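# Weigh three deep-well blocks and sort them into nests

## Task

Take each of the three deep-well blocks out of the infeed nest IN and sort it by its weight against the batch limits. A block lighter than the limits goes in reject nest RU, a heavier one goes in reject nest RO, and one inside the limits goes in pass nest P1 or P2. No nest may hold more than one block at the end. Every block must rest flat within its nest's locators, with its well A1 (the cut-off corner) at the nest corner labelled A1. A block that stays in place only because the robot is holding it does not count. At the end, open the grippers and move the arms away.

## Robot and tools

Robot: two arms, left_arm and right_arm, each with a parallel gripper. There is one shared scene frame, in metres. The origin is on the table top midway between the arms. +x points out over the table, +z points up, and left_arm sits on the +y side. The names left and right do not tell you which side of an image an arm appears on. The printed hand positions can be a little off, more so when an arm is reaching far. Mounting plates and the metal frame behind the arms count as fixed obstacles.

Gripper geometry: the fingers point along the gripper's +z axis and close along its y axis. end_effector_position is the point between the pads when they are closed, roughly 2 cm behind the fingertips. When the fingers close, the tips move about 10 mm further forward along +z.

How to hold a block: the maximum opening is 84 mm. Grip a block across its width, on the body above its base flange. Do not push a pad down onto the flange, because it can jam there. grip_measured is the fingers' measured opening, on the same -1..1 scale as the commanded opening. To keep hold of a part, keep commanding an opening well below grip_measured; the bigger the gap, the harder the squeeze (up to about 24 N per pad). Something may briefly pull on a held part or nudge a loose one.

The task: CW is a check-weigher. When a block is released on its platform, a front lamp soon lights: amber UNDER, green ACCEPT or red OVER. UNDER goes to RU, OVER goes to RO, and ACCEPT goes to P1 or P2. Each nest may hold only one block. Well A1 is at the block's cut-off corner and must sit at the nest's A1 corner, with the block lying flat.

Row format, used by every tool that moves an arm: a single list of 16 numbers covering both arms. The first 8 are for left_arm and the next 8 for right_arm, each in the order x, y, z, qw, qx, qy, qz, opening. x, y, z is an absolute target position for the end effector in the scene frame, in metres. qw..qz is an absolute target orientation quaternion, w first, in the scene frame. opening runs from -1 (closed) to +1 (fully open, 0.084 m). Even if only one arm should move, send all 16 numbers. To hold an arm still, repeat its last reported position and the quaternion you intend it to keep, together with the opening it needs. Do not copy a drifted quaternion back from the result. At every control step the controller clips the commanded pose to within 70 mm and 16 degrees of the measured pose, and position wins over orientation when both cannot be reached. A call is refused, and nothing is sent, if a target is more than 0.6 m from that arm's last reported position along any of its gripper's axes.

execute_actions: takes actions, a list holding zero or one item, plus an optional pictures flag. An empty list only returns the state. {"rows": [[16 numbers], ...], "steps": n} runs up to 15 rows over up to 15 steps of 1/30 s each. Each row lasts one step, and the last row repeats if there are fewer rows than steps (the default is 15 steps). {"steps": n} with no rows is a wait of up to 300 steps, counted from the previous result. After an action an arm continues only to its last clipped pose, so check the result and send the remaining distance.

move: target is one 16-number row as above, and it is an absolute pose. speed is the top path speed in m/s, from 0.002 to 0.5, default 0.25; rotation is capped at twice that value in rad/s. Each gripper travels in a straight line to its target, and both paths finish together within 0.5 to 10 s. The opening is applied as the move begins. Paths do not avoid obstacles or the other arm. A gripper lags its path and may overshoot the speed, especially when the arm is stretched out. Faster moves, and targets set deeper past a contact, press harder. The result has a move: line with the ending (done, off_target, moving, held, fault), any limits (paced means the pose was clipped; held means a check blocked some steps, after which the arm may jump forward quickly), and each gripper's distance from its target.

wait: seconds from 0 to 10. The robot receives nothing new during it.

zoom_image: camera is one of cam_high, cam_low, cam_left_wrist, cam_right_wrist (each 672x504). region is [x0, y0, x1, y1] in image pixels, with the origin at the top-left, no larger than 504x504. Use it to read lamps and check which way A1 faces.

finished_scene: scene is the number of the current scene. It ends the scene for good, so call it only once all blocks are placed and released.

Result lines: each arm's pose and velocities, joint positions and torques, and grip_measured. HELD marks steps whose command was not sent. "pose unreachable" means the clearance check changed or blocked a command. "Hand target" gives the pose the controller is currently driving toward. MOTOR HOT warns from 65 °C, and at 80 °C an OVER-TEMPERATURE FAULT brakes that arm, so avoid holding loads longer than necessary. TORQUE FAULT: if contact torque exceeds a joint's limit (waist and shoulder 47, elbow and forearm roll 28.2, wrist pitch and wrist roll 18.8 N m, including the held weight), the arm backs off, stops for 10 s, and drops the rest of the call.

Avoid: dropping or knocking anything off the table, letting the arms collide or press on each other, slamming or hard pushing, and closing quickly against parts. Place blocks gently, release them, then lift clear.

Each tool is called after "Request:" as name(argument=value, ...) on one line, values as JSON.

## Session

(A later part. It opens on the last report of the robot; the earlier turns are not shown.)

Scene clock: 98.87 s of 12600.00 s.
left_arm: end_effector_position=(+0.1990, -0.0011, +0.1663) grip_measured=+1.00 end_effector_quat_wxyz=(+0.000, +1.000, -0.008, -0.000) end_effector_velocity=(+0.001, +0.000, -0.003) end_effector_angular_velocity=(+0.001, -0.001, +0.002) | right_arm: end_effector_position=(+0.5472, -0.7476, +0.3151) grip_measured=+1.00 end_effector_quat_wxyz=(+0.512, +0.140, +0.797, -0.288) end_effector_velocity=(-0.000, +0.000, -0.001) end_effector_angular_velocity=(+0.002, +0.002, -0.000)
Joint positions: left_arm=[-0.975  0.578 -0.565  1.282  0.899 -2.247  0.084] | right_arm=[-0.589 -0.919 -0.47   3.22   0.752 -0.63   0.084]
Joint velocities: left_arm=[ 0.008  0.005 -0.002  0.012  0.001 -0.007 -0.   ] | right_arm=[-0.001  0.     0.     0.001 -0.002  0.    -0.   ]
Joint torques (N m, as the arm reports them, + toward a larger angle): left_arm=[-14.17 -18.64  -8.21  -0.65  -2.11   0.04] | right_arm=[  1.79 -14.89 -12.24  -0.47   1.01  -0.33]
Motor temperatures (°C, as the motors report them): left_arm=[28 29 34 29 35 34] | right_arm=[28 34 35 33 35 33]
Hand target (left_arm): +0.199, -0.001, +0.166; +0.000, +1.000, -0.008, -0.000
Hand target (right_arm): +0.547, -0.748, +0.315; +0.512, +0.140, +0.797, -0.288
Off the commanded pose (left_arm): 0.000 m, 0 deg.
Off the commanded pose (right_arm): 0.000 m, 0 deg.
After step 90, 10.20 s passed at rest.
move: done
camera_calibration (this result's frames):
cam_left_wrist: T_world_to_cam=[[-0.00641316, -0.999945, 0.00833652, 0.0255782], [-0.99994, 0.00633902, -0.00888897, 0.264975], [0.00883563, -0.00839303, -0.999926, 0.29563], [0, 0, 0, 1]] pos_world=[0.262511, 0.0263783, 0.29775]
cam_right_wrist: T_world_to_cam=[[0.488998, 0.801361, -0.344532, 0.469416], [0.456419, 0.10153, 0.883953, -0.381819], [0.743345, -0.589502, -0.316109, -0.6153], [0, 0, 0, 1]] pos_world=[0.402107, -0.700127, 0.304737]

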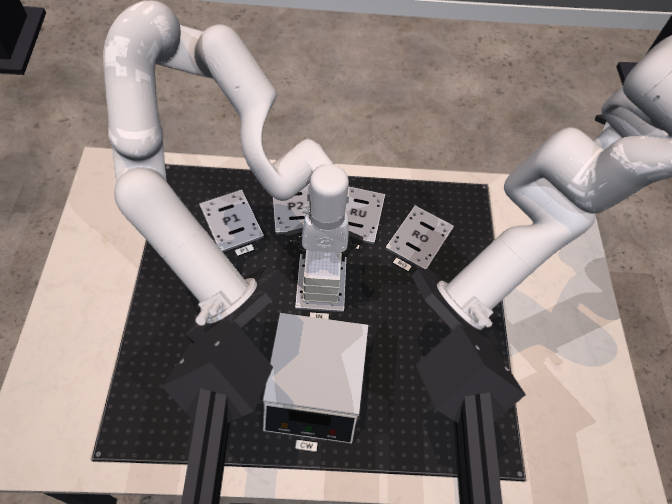

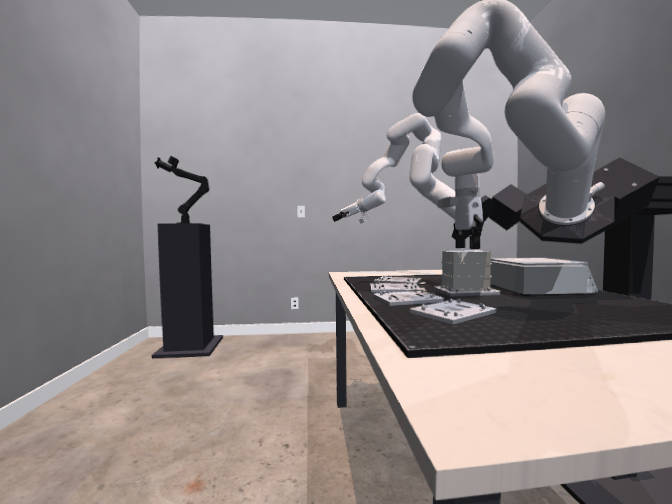

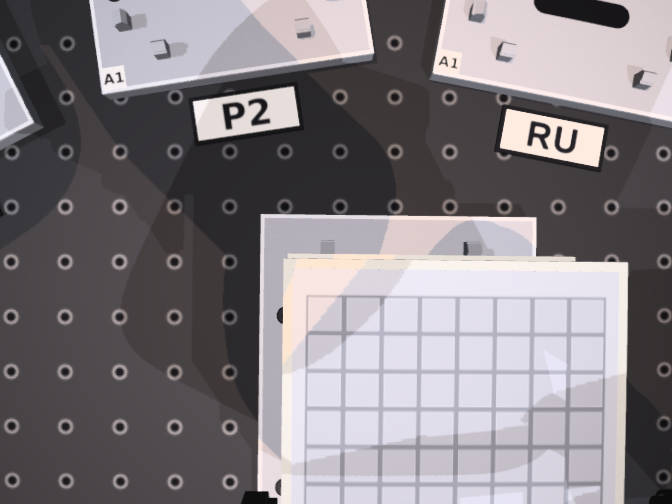

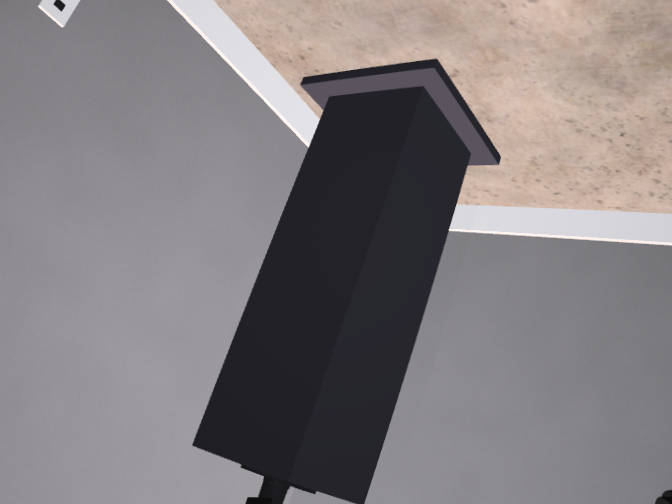

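Request:
move(target=[0.199,0.0003,0.160,0,1,-0.008,0,1,0.5472,-0.7476,0.3151,0.512,0.140,0.797,-0.288,1], speed=0.01)

Request:
move(target=[0.199,0.0003,0.136,0,1,-0.008,0,1,0.5472,-0.7476,0.3151,0.512,0.140,0.797,-0.288,1], speed=0.015)

Request:
zoom_image(camera="cam_low", region=[420, 200, 520, 300])

Scene clock: 112.07 s of 12600.00 s.
left_arm: end_effector_position=(+0.1990, +0.0003, +0.1603) grip_measured=+1.00 end_effector_quat_wxyz=(-0.000, +1.000, -0.008, -0.000) end_effector_velocity=(+0.000, +0.000, -0.003) end_effector_angular_velocity=(-0.001, -0.001, -0.001) | right_arm: end_effector_position=(+0.5472, -0.7476, +0.3151) grip_measured=+1.00 end_effector_quat_wxyz=(+0.512, +0.140, +0.797, -0.288) end_effector_velocity=(+0.000, +0.001, +0.000) end_effector_angular_velocity=(-0.000, +0.000, +0.003)
Joint positions: left_arm=[-0.956  0.589 -0.565  1.309  0.897 -2.26   0.084] | right_arm=[-0.589 -0.919 -0.47   3.22   0.752 -0.63   0.084]
Joint velocities: left_arm=[ 0.008  0.005 -0.     0.013 -0.001 -0.006  0.   ] | right_arm=[ 0.001 -0.    -0.    -0.002 -0.001 -0.    -0.   ]
Joint torques (N m, as the arm reports them, + toward a larger angle): left_arm=[-14.02 -18.72  -7.99  -0.54  -2.     0.05] | right_arm=[  2.11 -14.84 -11.76  -0.9    0.8   -0.12]
Motor temperatures (°C, as the motors report them): left_arm=[28 29 33 29 35 34] | right_arm=[28 34 35 33 35 33]
Hand target (left_arm): +0.199, +0.000, +0.160; +0.000, +1.000, -0.008, -0.000
Hand target (right_arm): +0.547, -0.748, +0.315; +0.512, +0.140, +0.797, -0.288
Off the commanded pose (left_arm): 0.000 m, 0 deg.
Off the commanded pose (right_arm): 0.000 m, 0 deg.
After step 90, 9.37 s passed at rest.
move: done
camera_calibration (this result's frames):
cam_left_wrist: T_world_to_cam=[[-0.00641625, -0.999946, 0.00812739, 0.0269859], [-0.99994, 0.00634332, -0.00896766, 0.264912], [0.00891562, -0.00818444, -0.999927, 0.289591], [0, 0, 0, 1]] pos_world=[0.262487, 0.0276742, 0.291726]
cam_right_wrist: T_world_to_cam=[[0.488998, 0.801361, -0.344532, 0.469416], [0.456419, 0.10153, 0.883953, -0.381818], [0.743345, -0.589502, -0.316109, -0.6153], [0, 0, 0, 1]] pos_world=[0.402107, -0.700127, 0.304737]

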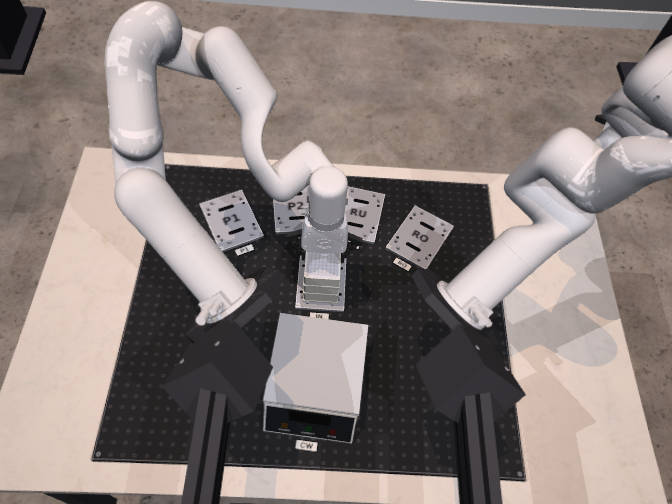

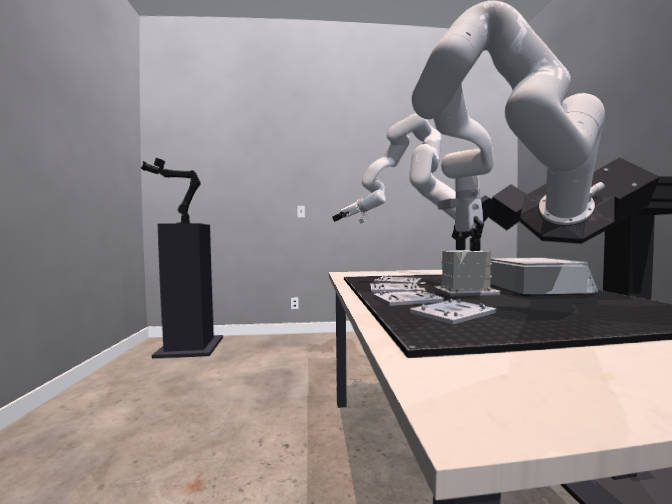

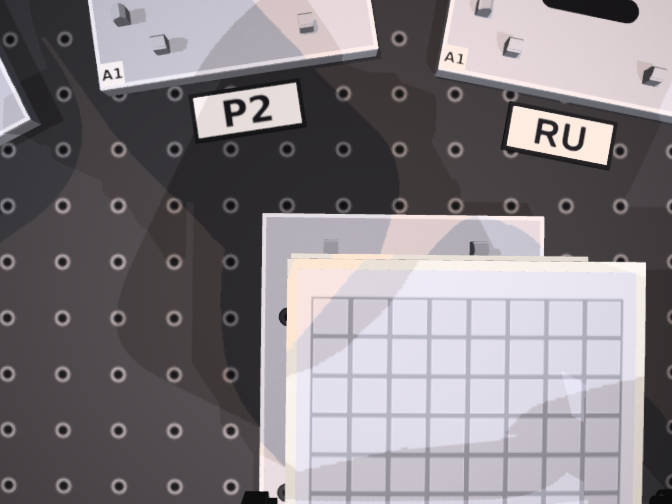

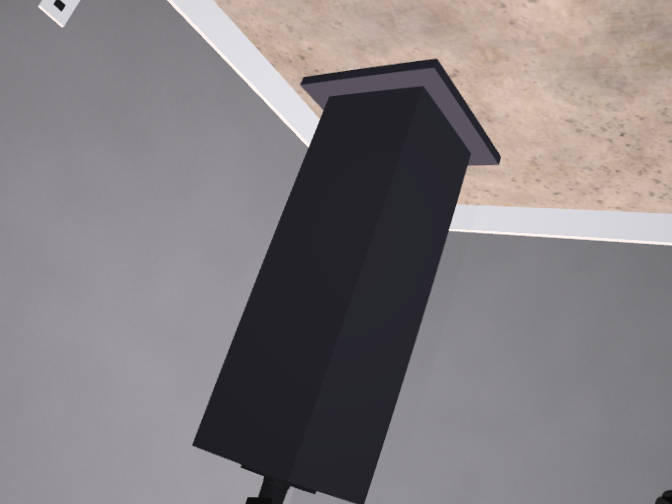

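Scene clock: 113.97 s of 12600.00 s.
left_arm: end_effector_position=(+0.1990, +0.0002, +0.1363) grip_measured=+1.00 end_effector_quat_wxyz=(+0.000, +1.000, -0.008, -0.000) end_effector_velocity=(-0.000, +0.000, -0.003) end_effector_angular_velocity=(+0.001, +0.002, +0.002) | right_arm: end_effector_position=(+0.5472, -0.7476, +0.3151) grip_measured=+1.00 end_effector_quat_wxyz=(+0.512, +0.140, +0.797, -0.288) end_effector_velocity=(+0.000, -0.000, +0.000) end_effector_angular_velocity=(-0.001, -0.002, -0.000)
Joint positions: left_arm=[-0.886  0.65  -0.587  1.41   0.892 -2.308  0.084] | right_arm=[-0.589 -0.919 -0.47   3.22   0.752 -0.63   0.084]
Joint velocities: left_arm=[ 0.009  0.006 -0.002  0.009 -0.001 -0.005  0.   ] | right_arm=[ 0.    -0.    -0.    -0.     0.002  0.001 -0.   ]
Joint torques (N m, as the arm reports them, + toward a larger angle): left_arm=[-14.22 -18.41  -5.89  -0.64  -1.92   0.01] | right_arm=[  1.65 -15.79 -12.03  -0.49   1.13  -0.39]
Motor temperatures (°C, as the motors report them): left_arm=[28 29 33 29 35 34] | right_arm=[28 34 35 33 35 33]
Hand target (left_arm): +0.199, +0.000, +0.136; +0.000, +1.000, -0.008, -0.000
Hand target (right_arm): +0.547, -0.748, +0.315; +0.512, +0.140, +0.797, -0.288
Off the commanded pose (left_arm): 0.000 m, 0 deg.
Off the commanded pose (right_arm): 0.000 m, 0 deg.
move: done
camera_calibration (this result's frames):
cam_left_wrist: T_world_to_cam=[[-0.00642322, -0.999945, 0.00832163, 0.0271544], [-0.99994, 0.00634922, -0.00888806, 0.264683], [0.00883473, -0.00837823, -0.999926, 0.265609], [0, 0, 0, 1]] pos_world=[0.262495, 0.0276977, 0.267716]
cam_right_wrist: T_world_to_cam=[[0.488998, 0.801361, -0.344532, 0.469416], [0.456419, 0.10153, 0.883953, -0.381818], [0.743346, -0.589502, -0.316109, -0.615301], [0, 0, 0, 1]] pos_world=[0.402107, -0.700127, 0.304737]

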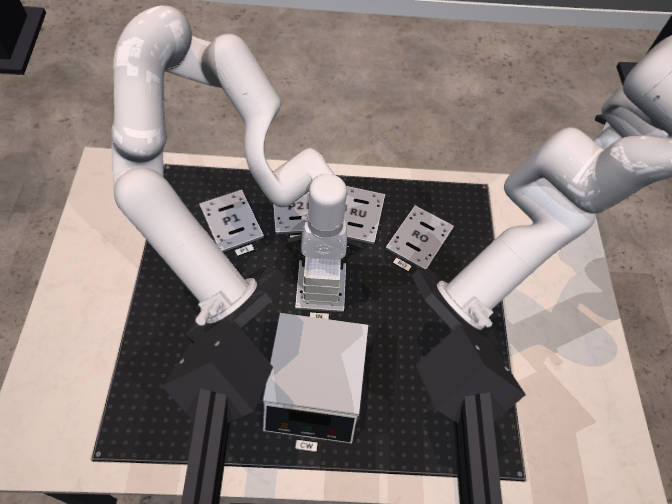

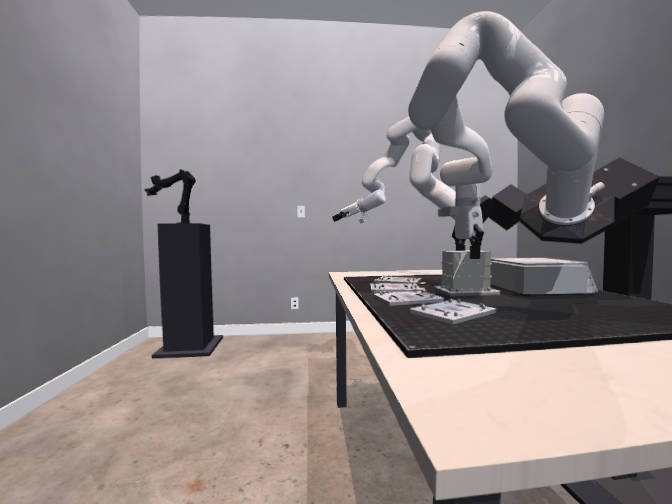

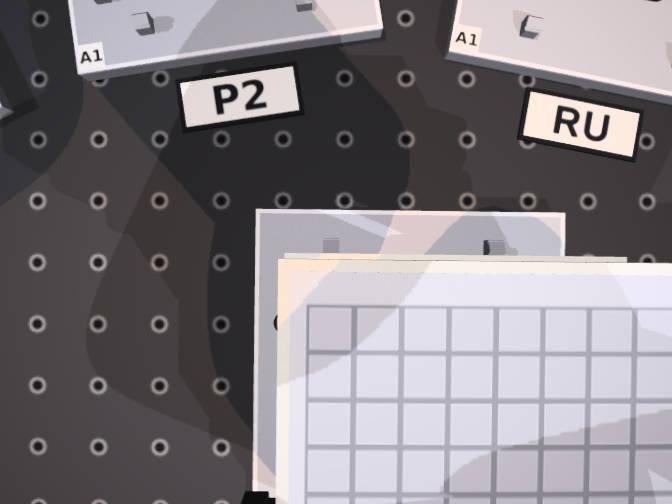

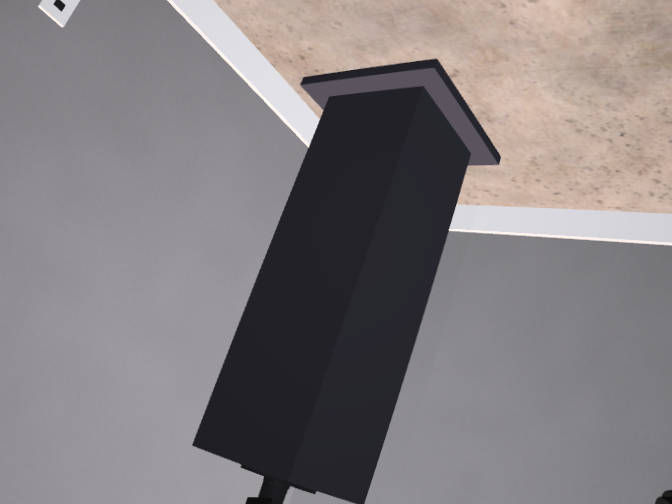

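Region (420, 200, 520, 300) of cam_low's 672x504 image, scaled by 5.040, with more detail than that image has.

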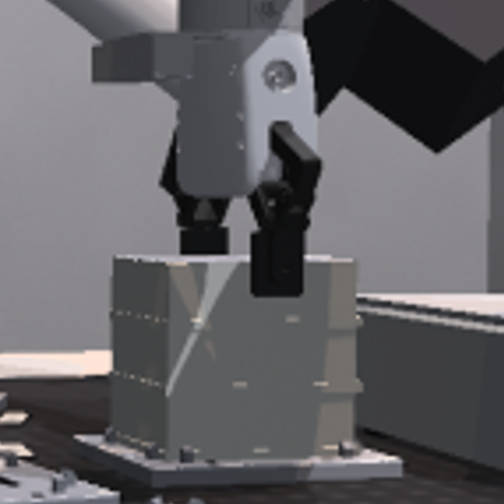

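Request:
move(target=[0.199,0.0003,0.136,0,1,-0.008,0,0.2,0.5472,-0.7476,0.3151,0.512,0.140,0.797,-0.288,1])

Request:
move(target=[0.199,0.0003,0.18,0,1,-0.008,0,0.2,0.5472,-0.7476,0.3151,0.512,0.140,0.797,-0.288,1], speed=0.06)

Request:
move(target=[0.01,0.0,0.17,0,1,-0.008,0,0.2,0.5472,-0.7476,0.3151,0.512,0.140,0.797,-0.288,1], speed=0.12)

Request:
zoom_image(camera="cam_low", region=[460, 180, 620, 300])

Scene clock: 129.10 s of 12600.00 s.
left_arm: end_effector_position=(+0.1990, +0.0002, +0.1361) grip_measured=+0.96 end_effector_quat_wxyz=(+0.000, +1.000, -0.008, -0.000) end_effector_velocity=(-0.000, -0.000, +0.000) end_effector_angular_velocity=(-0.001, +0.000, -0.001) | right_arm: end_effector_position=(+0.5472, -0.7476, +0.3151) grip_measured=+1.00 end_effector_quat_wxyz=(+0.512, +0.140, +0.797, -0.288) end_effector_velocity=(+0.000, -0.000, +0.000) end_effector_angular_velocity=(-0.002, -0.000, +0.000)
Joint positions: left_arm=[-0.885  0.65  -0.588  1.411  0.892 -2.309  0.083] | right_arm=[-0.589 -0.919 -0.47   3.22   0.752 -0.63   0.084]
Joint velocities: left_arm=[-0.     0.     0.     0.    -0.001  0.     0.   ] | right_arm=[-0.001  0.    -0.    -0.001  0.001 -0.001  0.   ]
Joint torques (N m, as the arm reports them, + toward a larger angle): left_arm=[-13.11 -17.46  -5.69  -0.72  -1.21   0.04] | right_arm=[  1.14 -15.52 -12.34  -0.97   0.87  -0.36]
Motor temperatures (°C, as the motors report them): left_arm=[28 29 33 29 35 34] | right_arm=[28 34 35 33 35 33]
Hand target (left_arm): +0.199, +0.000, +0.136; +0.000, +1.000, -0.008, -0.000
Hand target (right_arm): +0.547, -0.748, +0.315; +0.512, +0.140, +0.797, -0.288
Off the commanded pose (left_arm): 0.000 m, 0 deg.
Off the commanded pose (right_arm): 0.000 m, 0 deg.
After step 90, 11.43 s passed at rest.
move: done
camera_calibration (this result's frames):
cam_left_wrist: T_world_to_cam=[[-0.00635088, -0.999943, 0.00858088, 0.0270246], [-0.999939, 0.00627304, -0.00906794, 0.264751], [0.0090136, -0.00863795, -0.999922, 0.26538], [0, 0, 0, 1]] pos_world=[0.262515, 0.0276546, 0.267528]
cam_right_wrist: T_world_to_cam=[[0.488998, 0.801361, -0.344532, 0.469416], [0.456419, 0.10153, 0.883953, -0.381818], [0.743345, -0.589502, -0.316109, -0.6153], [0, 0, 0, 1]] pos_world=[0.402107, -0.700127, 0.304737]

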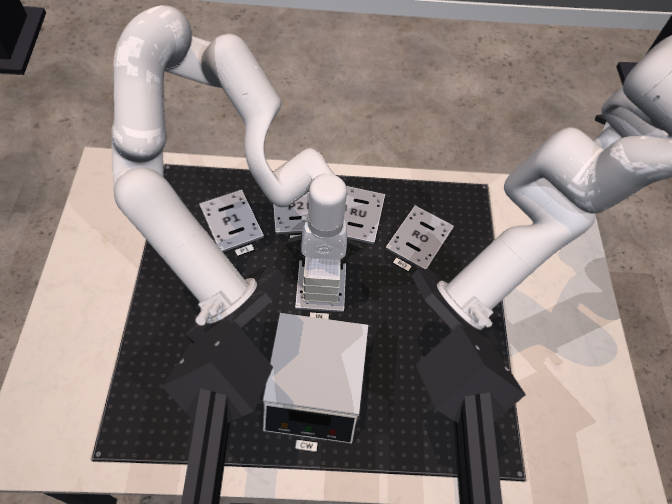

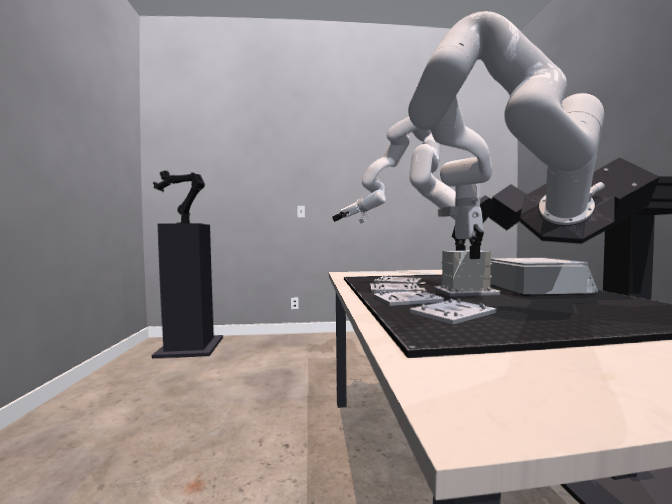

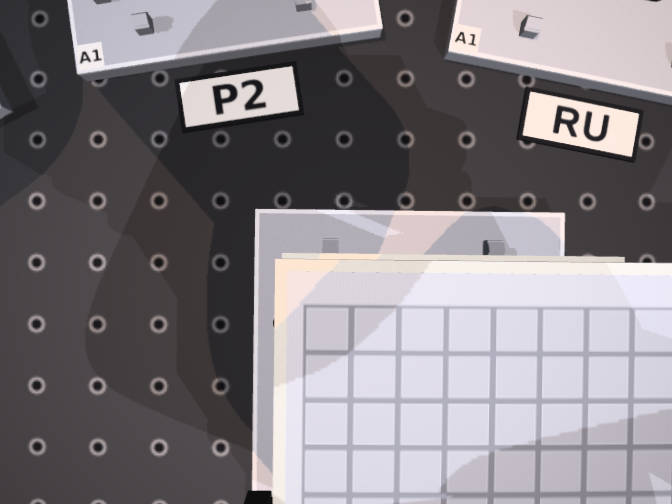

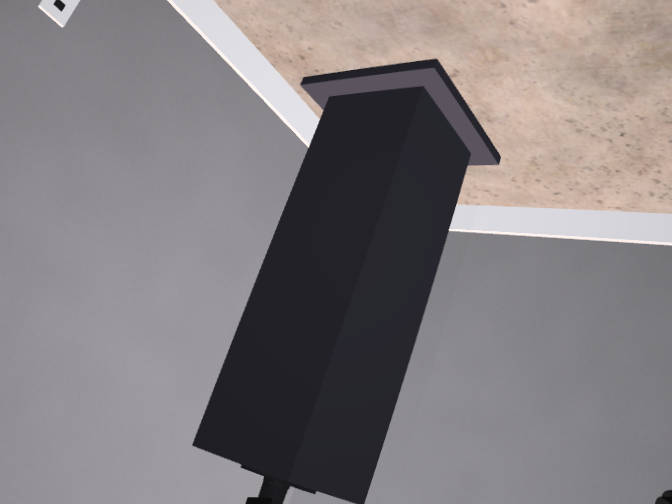

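Scene clock: 130.30 s of 12600.00 s.
left_arm: end_effector_position=(+0.1990, +0.0004, +0.1796) grip_measured=+0.96 end_effector_quat_wxyz=(-0.000, +1.000, -0.008, +0.000) end_effector_velocity=(+0.000, +0.000, +0.002) end_effector_angular_velocity=(+0.002, -0.000, -0.001) | right_arm: end_effector_position=(+0.5472, -0.7476, +0.3151) grip_measured=+1.00 end_effector_quat_wxyz=(+0.512, +0.140, +0.797, -0.288) end_effector_velocity=(-0.001, -0.000, -0.000) end_effector_angular_velocity=(+0.001, +0.001, -0.002)
Joint positions: left_arm=[-1.013  0.541 -0.551  1.227  0.907 -2.218  0.083] | right_arm=[-0.589 -0.919 -0.47   3.22   0.752 -0.63   0.084]
Joint velocities: left_arm=[-0.007 -0.005  0.001 -0.011  0.003  0.007  0.   ] | right_arm=[-0.001 -0.     0.     0.001 -0.     0.001  0.   ]
Joint torques (N m, as the arm reports them, + toward a larger angle): left_arm=[-14.1  -18.5   -9.43  -0.55  -2.34  -0.12] | right_arm=[  1.23 -15.68 -12.09  -0.36   0.72  -0.29]
Motor temperatures (°C, as the motors report them): left_arm=[28 29 33 29 35 34] | right_arm=[28 34 35 33 35 33]
Hand target (left_arm): +0.199, +0.000, +0.180; -0.000, +1.000, -0.008, +0.000
Hand target (right_arm): +0.547, -0.748, +0.315; +0.512, +0.140, +0.797, -0.288
Off the commanded pose (left_arm): 0.000 m, 0 deg.
Off the commanded pose (right_arm): 0.000 m, 0 deg.
move: done
camera_calibration (this result's frames):
cam_left_wrist: T_world_to_cam=[[-0.00634106, -0.999949, 0.00780033, 0.0270597], [-0.999937, 0.00626871, -0.00926444, 0.265126], [0.00921508, -0.00785859, -0.999927, 0.308879], [0, 0, 0, 1]] pos_world=[0.262434, 0.0278237, 0.311102]
cam_right_wrist: T_world_to_cam=[[0.488998, 0.801361, -0.344532, 0.469416], [0.456419, 0.10153, 0.883953, -0.381818], [0.743345, -0.589502, -0.316109, -0.6153], [0, 0, 0, 1]] pos_world=[0.402107, -0.700127, 0.304737]

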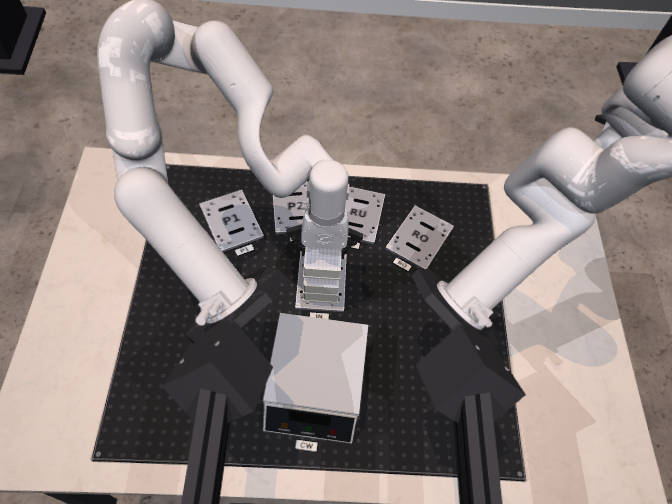

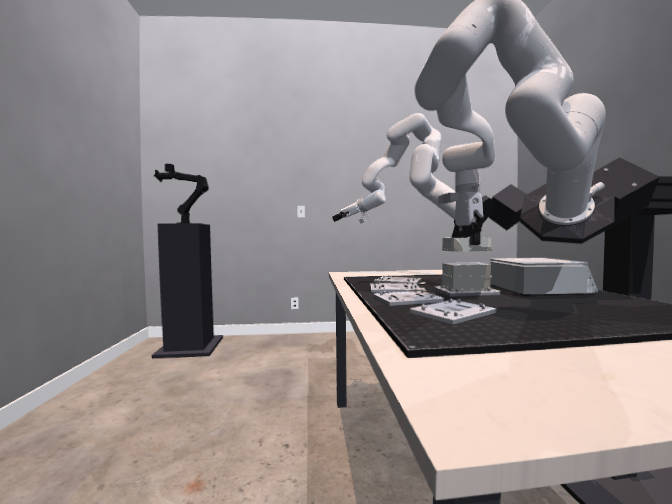

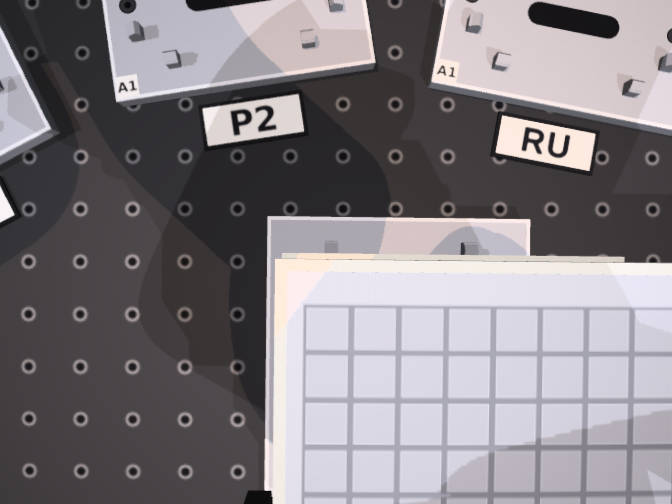

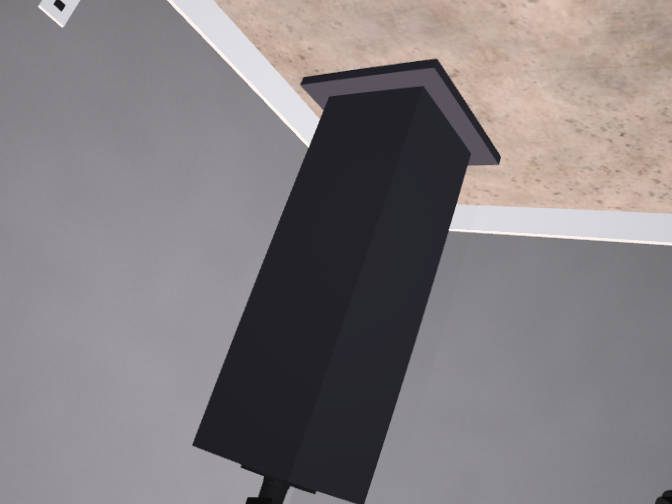

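Scene clock: 132.43 s of 12600.00 s.
left_arm: end_effector_position=(+0.0107, +0.0006, +0.1695) grip_measured=+0.96 end_effector_quat_wxyz=(+0.000, +1.000, -0.008, -0.000) end_effector_velocity=(-0.002, +0.000, +0.000) end_effector_angular_velocity=(+0.004, -0.006, -0.002) | right_arm: end_effector_position=(+0.5472, -0.7476, +0.3151) grip_measured=+1.00 end_effector_quat_wxyz=(+0.512, +0.140, +0.797, -0.288) end_effector_velocity=(+0.000, -0.000, +0.000) end_effector_angular_velocity=(+0.000, -0.002, -0.001)
Joint positions: left_arm=[-1.52   0.963 -0.593  1.017  0.661 -2.632  0.083] | right_arm=[-0.589 -0.919 -0.47   3.22   0.752 -0.63   0.084]
Joint velocities: left_arm=[-0.013  0.006 -0.004 -0.015  0.002  0.004 -0.   ] | right_arm=[ 0.001  0.     0.     0.     0.002  0.001 -0.   ]
Joint torques (N m, as the arm reports them, + toward a larger angle): left_arm=[ -9.93 -24.99 -11.67  -0.25  -2.14   0.07] | right_arm=[  1.75 -15.53 -12.16  -0.75   0.9   -0.33]
Motor temperatures (°C, as the motors report them): left_arm=[28 29 33 29 35 34] | right_arm=[28 34 35 33 35 33]
Hand target (left_arm): +0.010, +0.001, +0.170; -0.000, +1.000, -0.008, +0.000
Hand target (right_arm): +0.547, -0.748, +0.315; +0.512, +0.140, +0.797, -0.288
Off the commanded pose (left_arm): 0.001 m, 0 deg.
Off the commanded pose (right_arm): 0.000 m, 0 deg.
move: done
camera_calibration (this result's frames):
cam_left_wrist: T_world_to_cam=[[-0.006012, -0.999947, 0.00838477, 0.026009], [-0.999942, 0.00593621, -0.00903498, 0.0767121], [0.00898472, -0.0084386, -0.999924, 0.3005], [0, 0, 0, 1]] pos_world=[0.074164, 0.028088, 0.300953]
cam_right_wrist: T_world_to_cam=[[0.488998, 0.801361, -0.344532, 0.469416], [0.456419, 0.10153, 0.883953, -0.381818], [0.743346, -0.589502, -0.316109, -0.6153], [0, 0, 0, 1]] pos_world=[0.402107, -0.700127, 0.304737]

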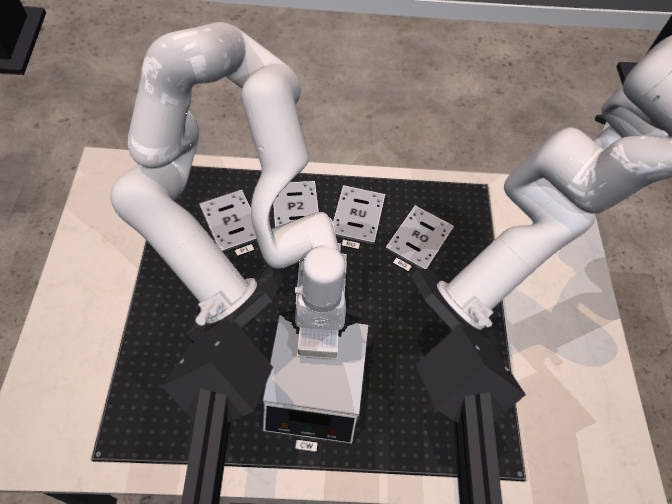

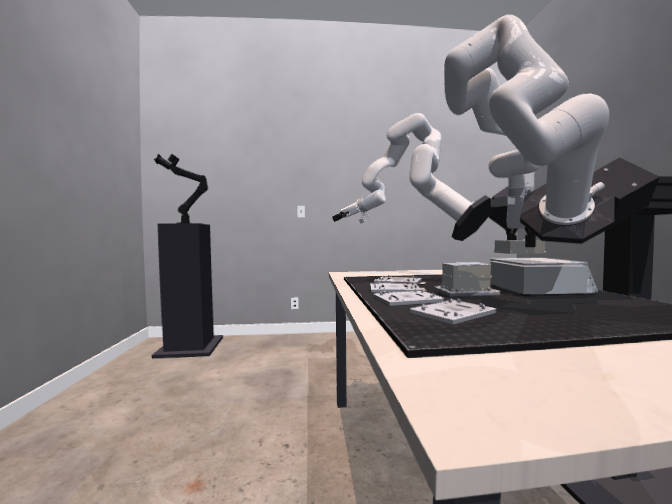

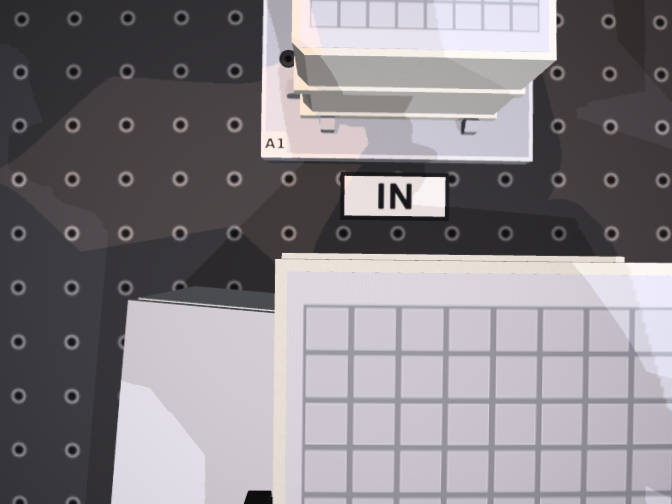

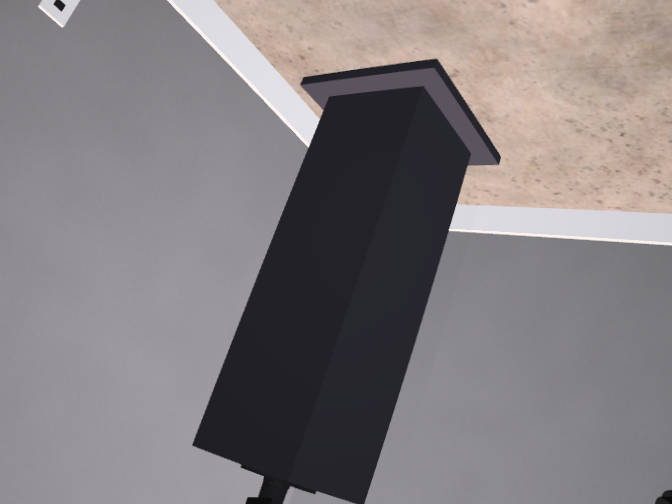

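Region (460, 180, 620, 300) of cam_low's 672x504 image, scaled by 3.150, with more detail than that image has; it fills the top 378 rows of this view, and the rest is white.

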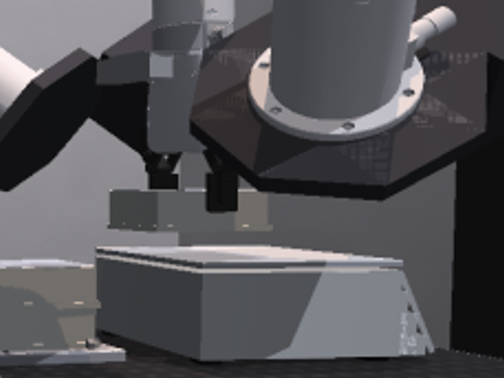

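Request:
move(target=[-0.04,-0.015,0.165,0,1,-0.008,0,0.2,0.5472,-0.7476,0.3151,0.512,0.140,0.797,-0.288,1], speed=0.08)

Request:
move(target=[-0.04,-0.015,0.147,0,1,-0.008,0,0.2,0.5472,-0.7476,0.3151,0.512,0.140,0.797,-0.288,1], speed=0.02)

Request:
zoom_image(camera="cam_low", region=[480, 220, 600, 300])

Scene clock: 146.40 s of 12600.00 s.
left_arm: end_effector_position=(-0.0396, -0.0148, +0.1648) grip_measured=+0.96 end_effector_quat_wxyz=(+0.000, +1.000, -0.008, -0.000) end_effector_velocity=(-0.001, -0.000, -0.000) end_effector_angular_velocity=(+0.004, -0.002, -0.000) | right_arm: end_effector_position=(+0.5472, -0.7476, +0.3151) grip_measured=+1.00 end_effector_quat_wxyz=(+0.512, +0.140, +0.797, -0.288) end_effector_velocity=(-0.000, -0.000, -0.000) end_effector_angular_velocity=(-0.001, +0.001, -0.001)
Joint positions: left_arm=[-1.7    1.107 -0.696  0.837  0.582 -2.617  0.083] | right_arm=[-0.589 -0.919 -0.47   3.22   0.752 -0.63   0.084]
Joint velocities: left_arm=[-0.008  0.006 -0.006 -0.016  0.001  0.009 -0.   ] | right_arm=[-0.001  0.     0.     0.    -0.    -0.     0.   ]
Joint torques (N m, as the arm reports them, + toward a larger angle): left_arm=[ -7.67 -28.84 -13.24  -0.52  -2.19   0.06] | right_arm=[  1.33 -14.64 -12.02  -0.7    0.77  -0.15]
Motor temperatures (°C, as the motors report them): left_arm=[28 30 33 29 35 34] | right_arm=[28 34 35 33 35 33]
Hand target (left_arm): -0.040, -0.015, +0.165; -0.000, +1.000, -0.008, +0.000
Hand target (right_arm): +0.547, -0.748, +0.315; +0.512, +0.140, +0.797, -0.288
Off the commanded pose (left_arm): 0.000 m, 0 deg.
Off the commanded pose (right_arm): 0.000 m, 0 deg.
After step 90, 9.80 s passed at rest.
move: done
camera_calibration (this result's frames):
cam_left_wrist: T_world_to_cam=[[-0.00606684, -0.999947, 0.0082655, 0.0103567], [-0.999941, 0.00599194, -0.0090561, 0.0264457], [0.0090061, -0.00831995, -0.999925, 0.296158], [0, 0, 0, 1]] pos_world=[0.0238398, 0.0126617, 0.296289]
cam_right_wrist: T_world_to_cam=[[0.488998, 0.801361, -0.344532, 0.469416], [0.456419, 0.101529, 0.883953, -0.381819], [0.743345, -0.589502, -0.316109, -0.6153], [0, 0, 0, 1]] pos_world=[0.402107, -0.700127, 0.304737]

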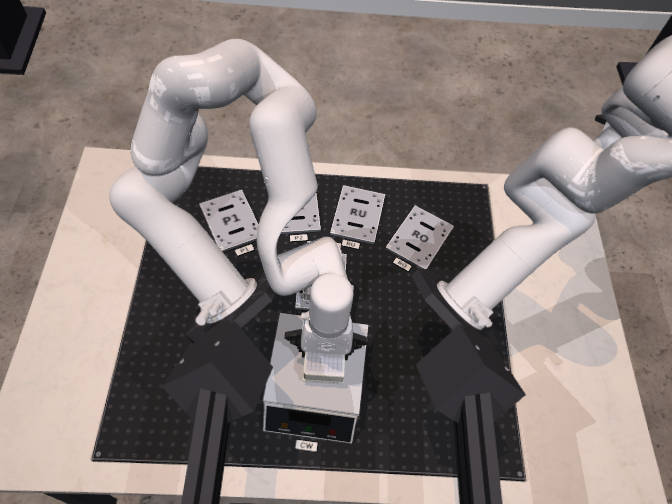

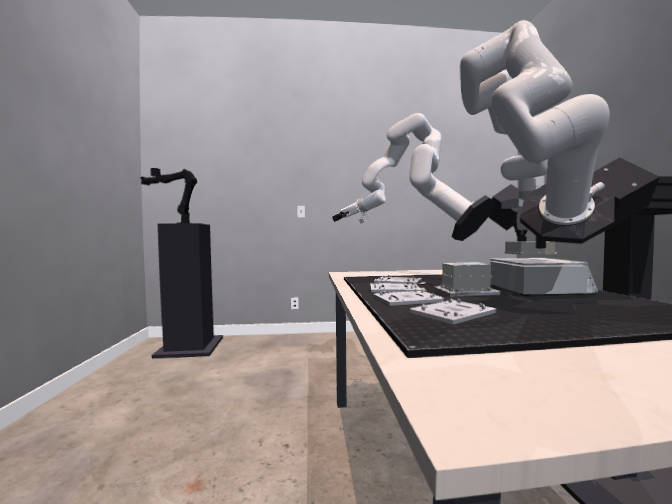

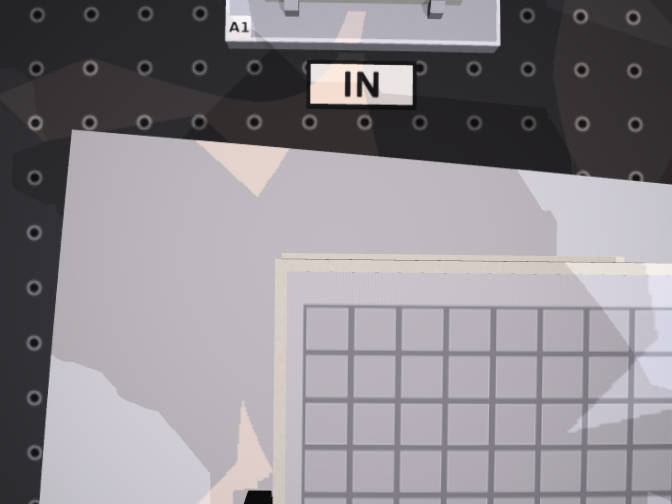

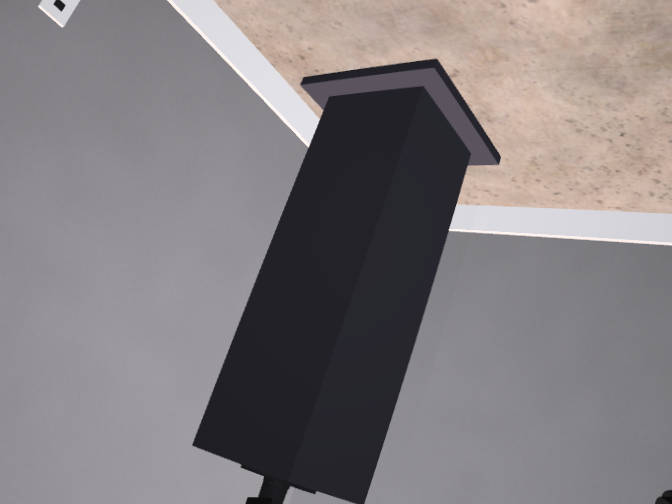

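Scene clock: 147.63 s of 12600.00 s.
left_arm: end_effector_position=(-0.0400, -0.0150, +0.1473) grip_measured=+0.96 end_effector_quat_wxyz=(-0.000, +1.000, -0.008, -0.000) end_effector_velocity=(-0.000, -0.001, -0.002) end_effector_angular_velocity=(-0.003, +0.001, +0.002) | right_arm: end_effector_position=(+0.5472, -0.7476, +0.3151) grip_measured=+1.00 end_effector_quat_wxyz=(+0.512, +0.140, +0.797, -0.288) end_effector_velocity=(-0.000, -0.000, +0.000) end_effector_angular_velocity=(-0.000, -0.001, -0.000)
Joint positions: left_arm=[-1.649  1.161 -0.717  0.943  0.578 -2.688  0.083] | right_arm=[-0.589 -0.919 -0.47   3.22   0.752 -0.63   0.084]
Joint velocities: left_arm=[ 0.008  0.006 -0.003  0.016 -0.001 -0.012  0.   ] | right_arm=[-0.     0.     0.    -0.     0.001  0.001  0.   ]
Joint torques (N m, as the arm reports them, + toward a larger angle): left_arm=[ -8.69 -29.28 -12.04  -0.38  -2.23   0.08] | right_arm=[  1.82 -15.34 -12.19  -0.49   0.82  -0.22]
Motor temperatures (°C, as the motors report them): left_arm=[28 30 34 29 35 34] | right_arm=[28 34 35 33 35 33]
Hand target (left_arm): -0.040, -0.015, +0.147; +0.000, +1.000, -0.008, -0.000
Hand target (right_arm): +0.547, -0.748, +0.315; +0.512, +0.140, +0.797, -0.288
Off the commanded pose (left_arm): 0.000 m, 0 deg.
Off the commanded pose (right_arm): 0.000 m, 0 deg.
move: done
camera_calibration (this result's frames):
cam_left_wrist: T_world_to_cam=[[-0.00645614, -0.999946, 0.00814057, 0.0103053], [-0.99994, 0.00638329, -0.00894346, 0.0258966], [0.00889102, -0.00819782, -0.999927, 0.278588], [0, 0, 0, 1]] pos_world=[0.0234846, 0.0124233, 0.278715]
cam_right_wrist: T_world_to_cam=[[0.488998, 0.801361, -0.344532, 0.469416], [0.456419, 0.10153, 0.883953, -0.381818], [0.743345, -0.589502, -0.316109, -0.615301], [0, 0, 0, 1]] pos_world=[0.402107, -0.700127, 0.304737]

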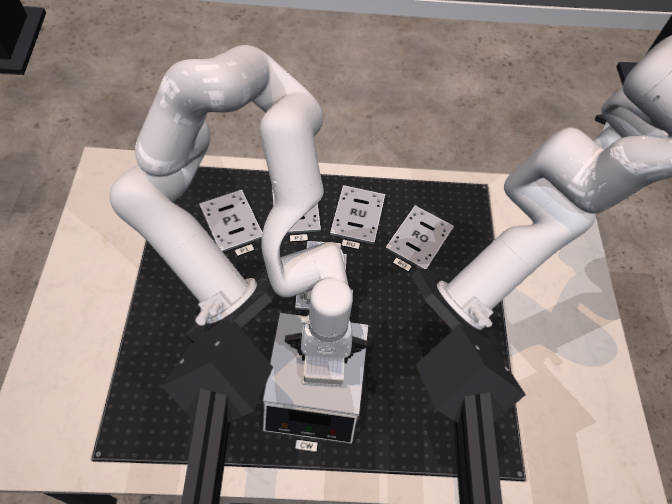

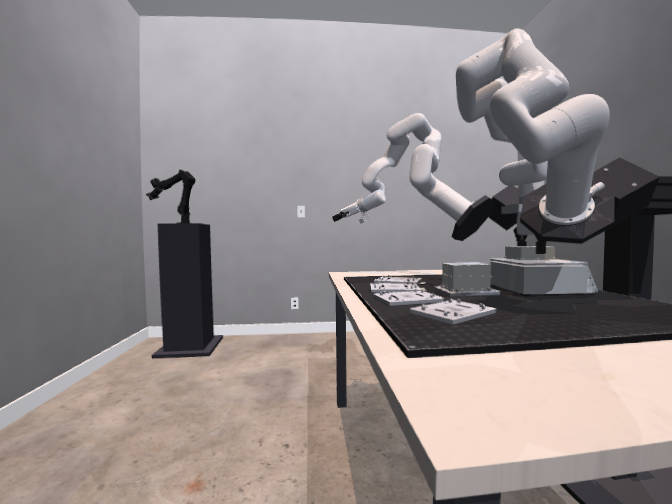

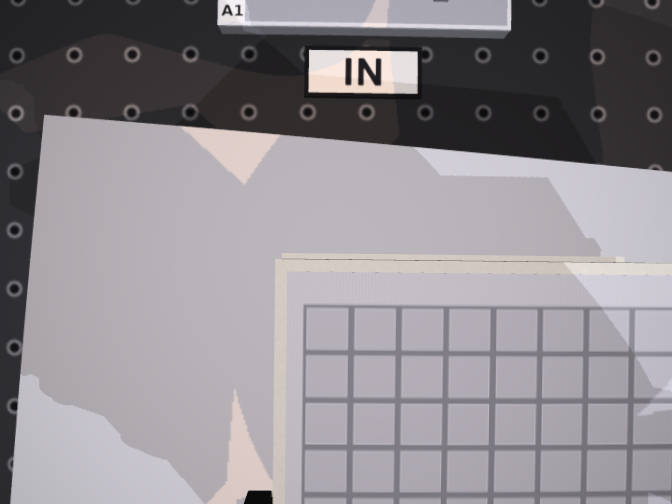

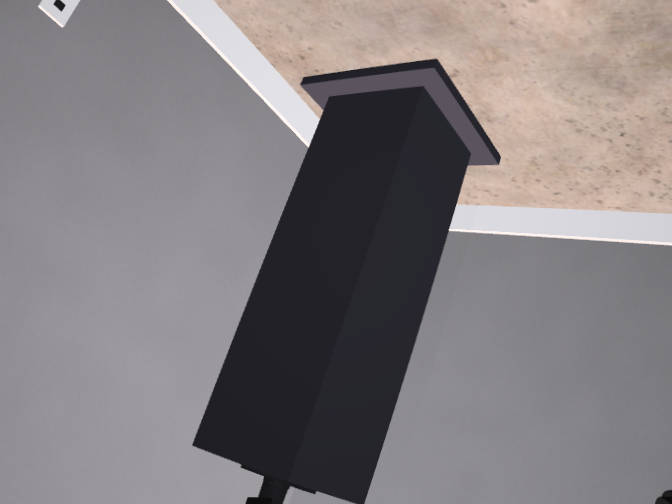

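Region (480, 220, 600, 300) of cam_low's 672x504 image, scaled by 4.200, with more detail than that image has.

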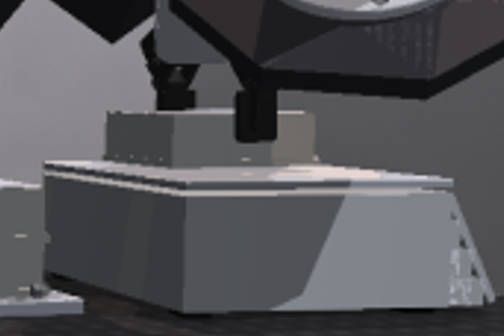

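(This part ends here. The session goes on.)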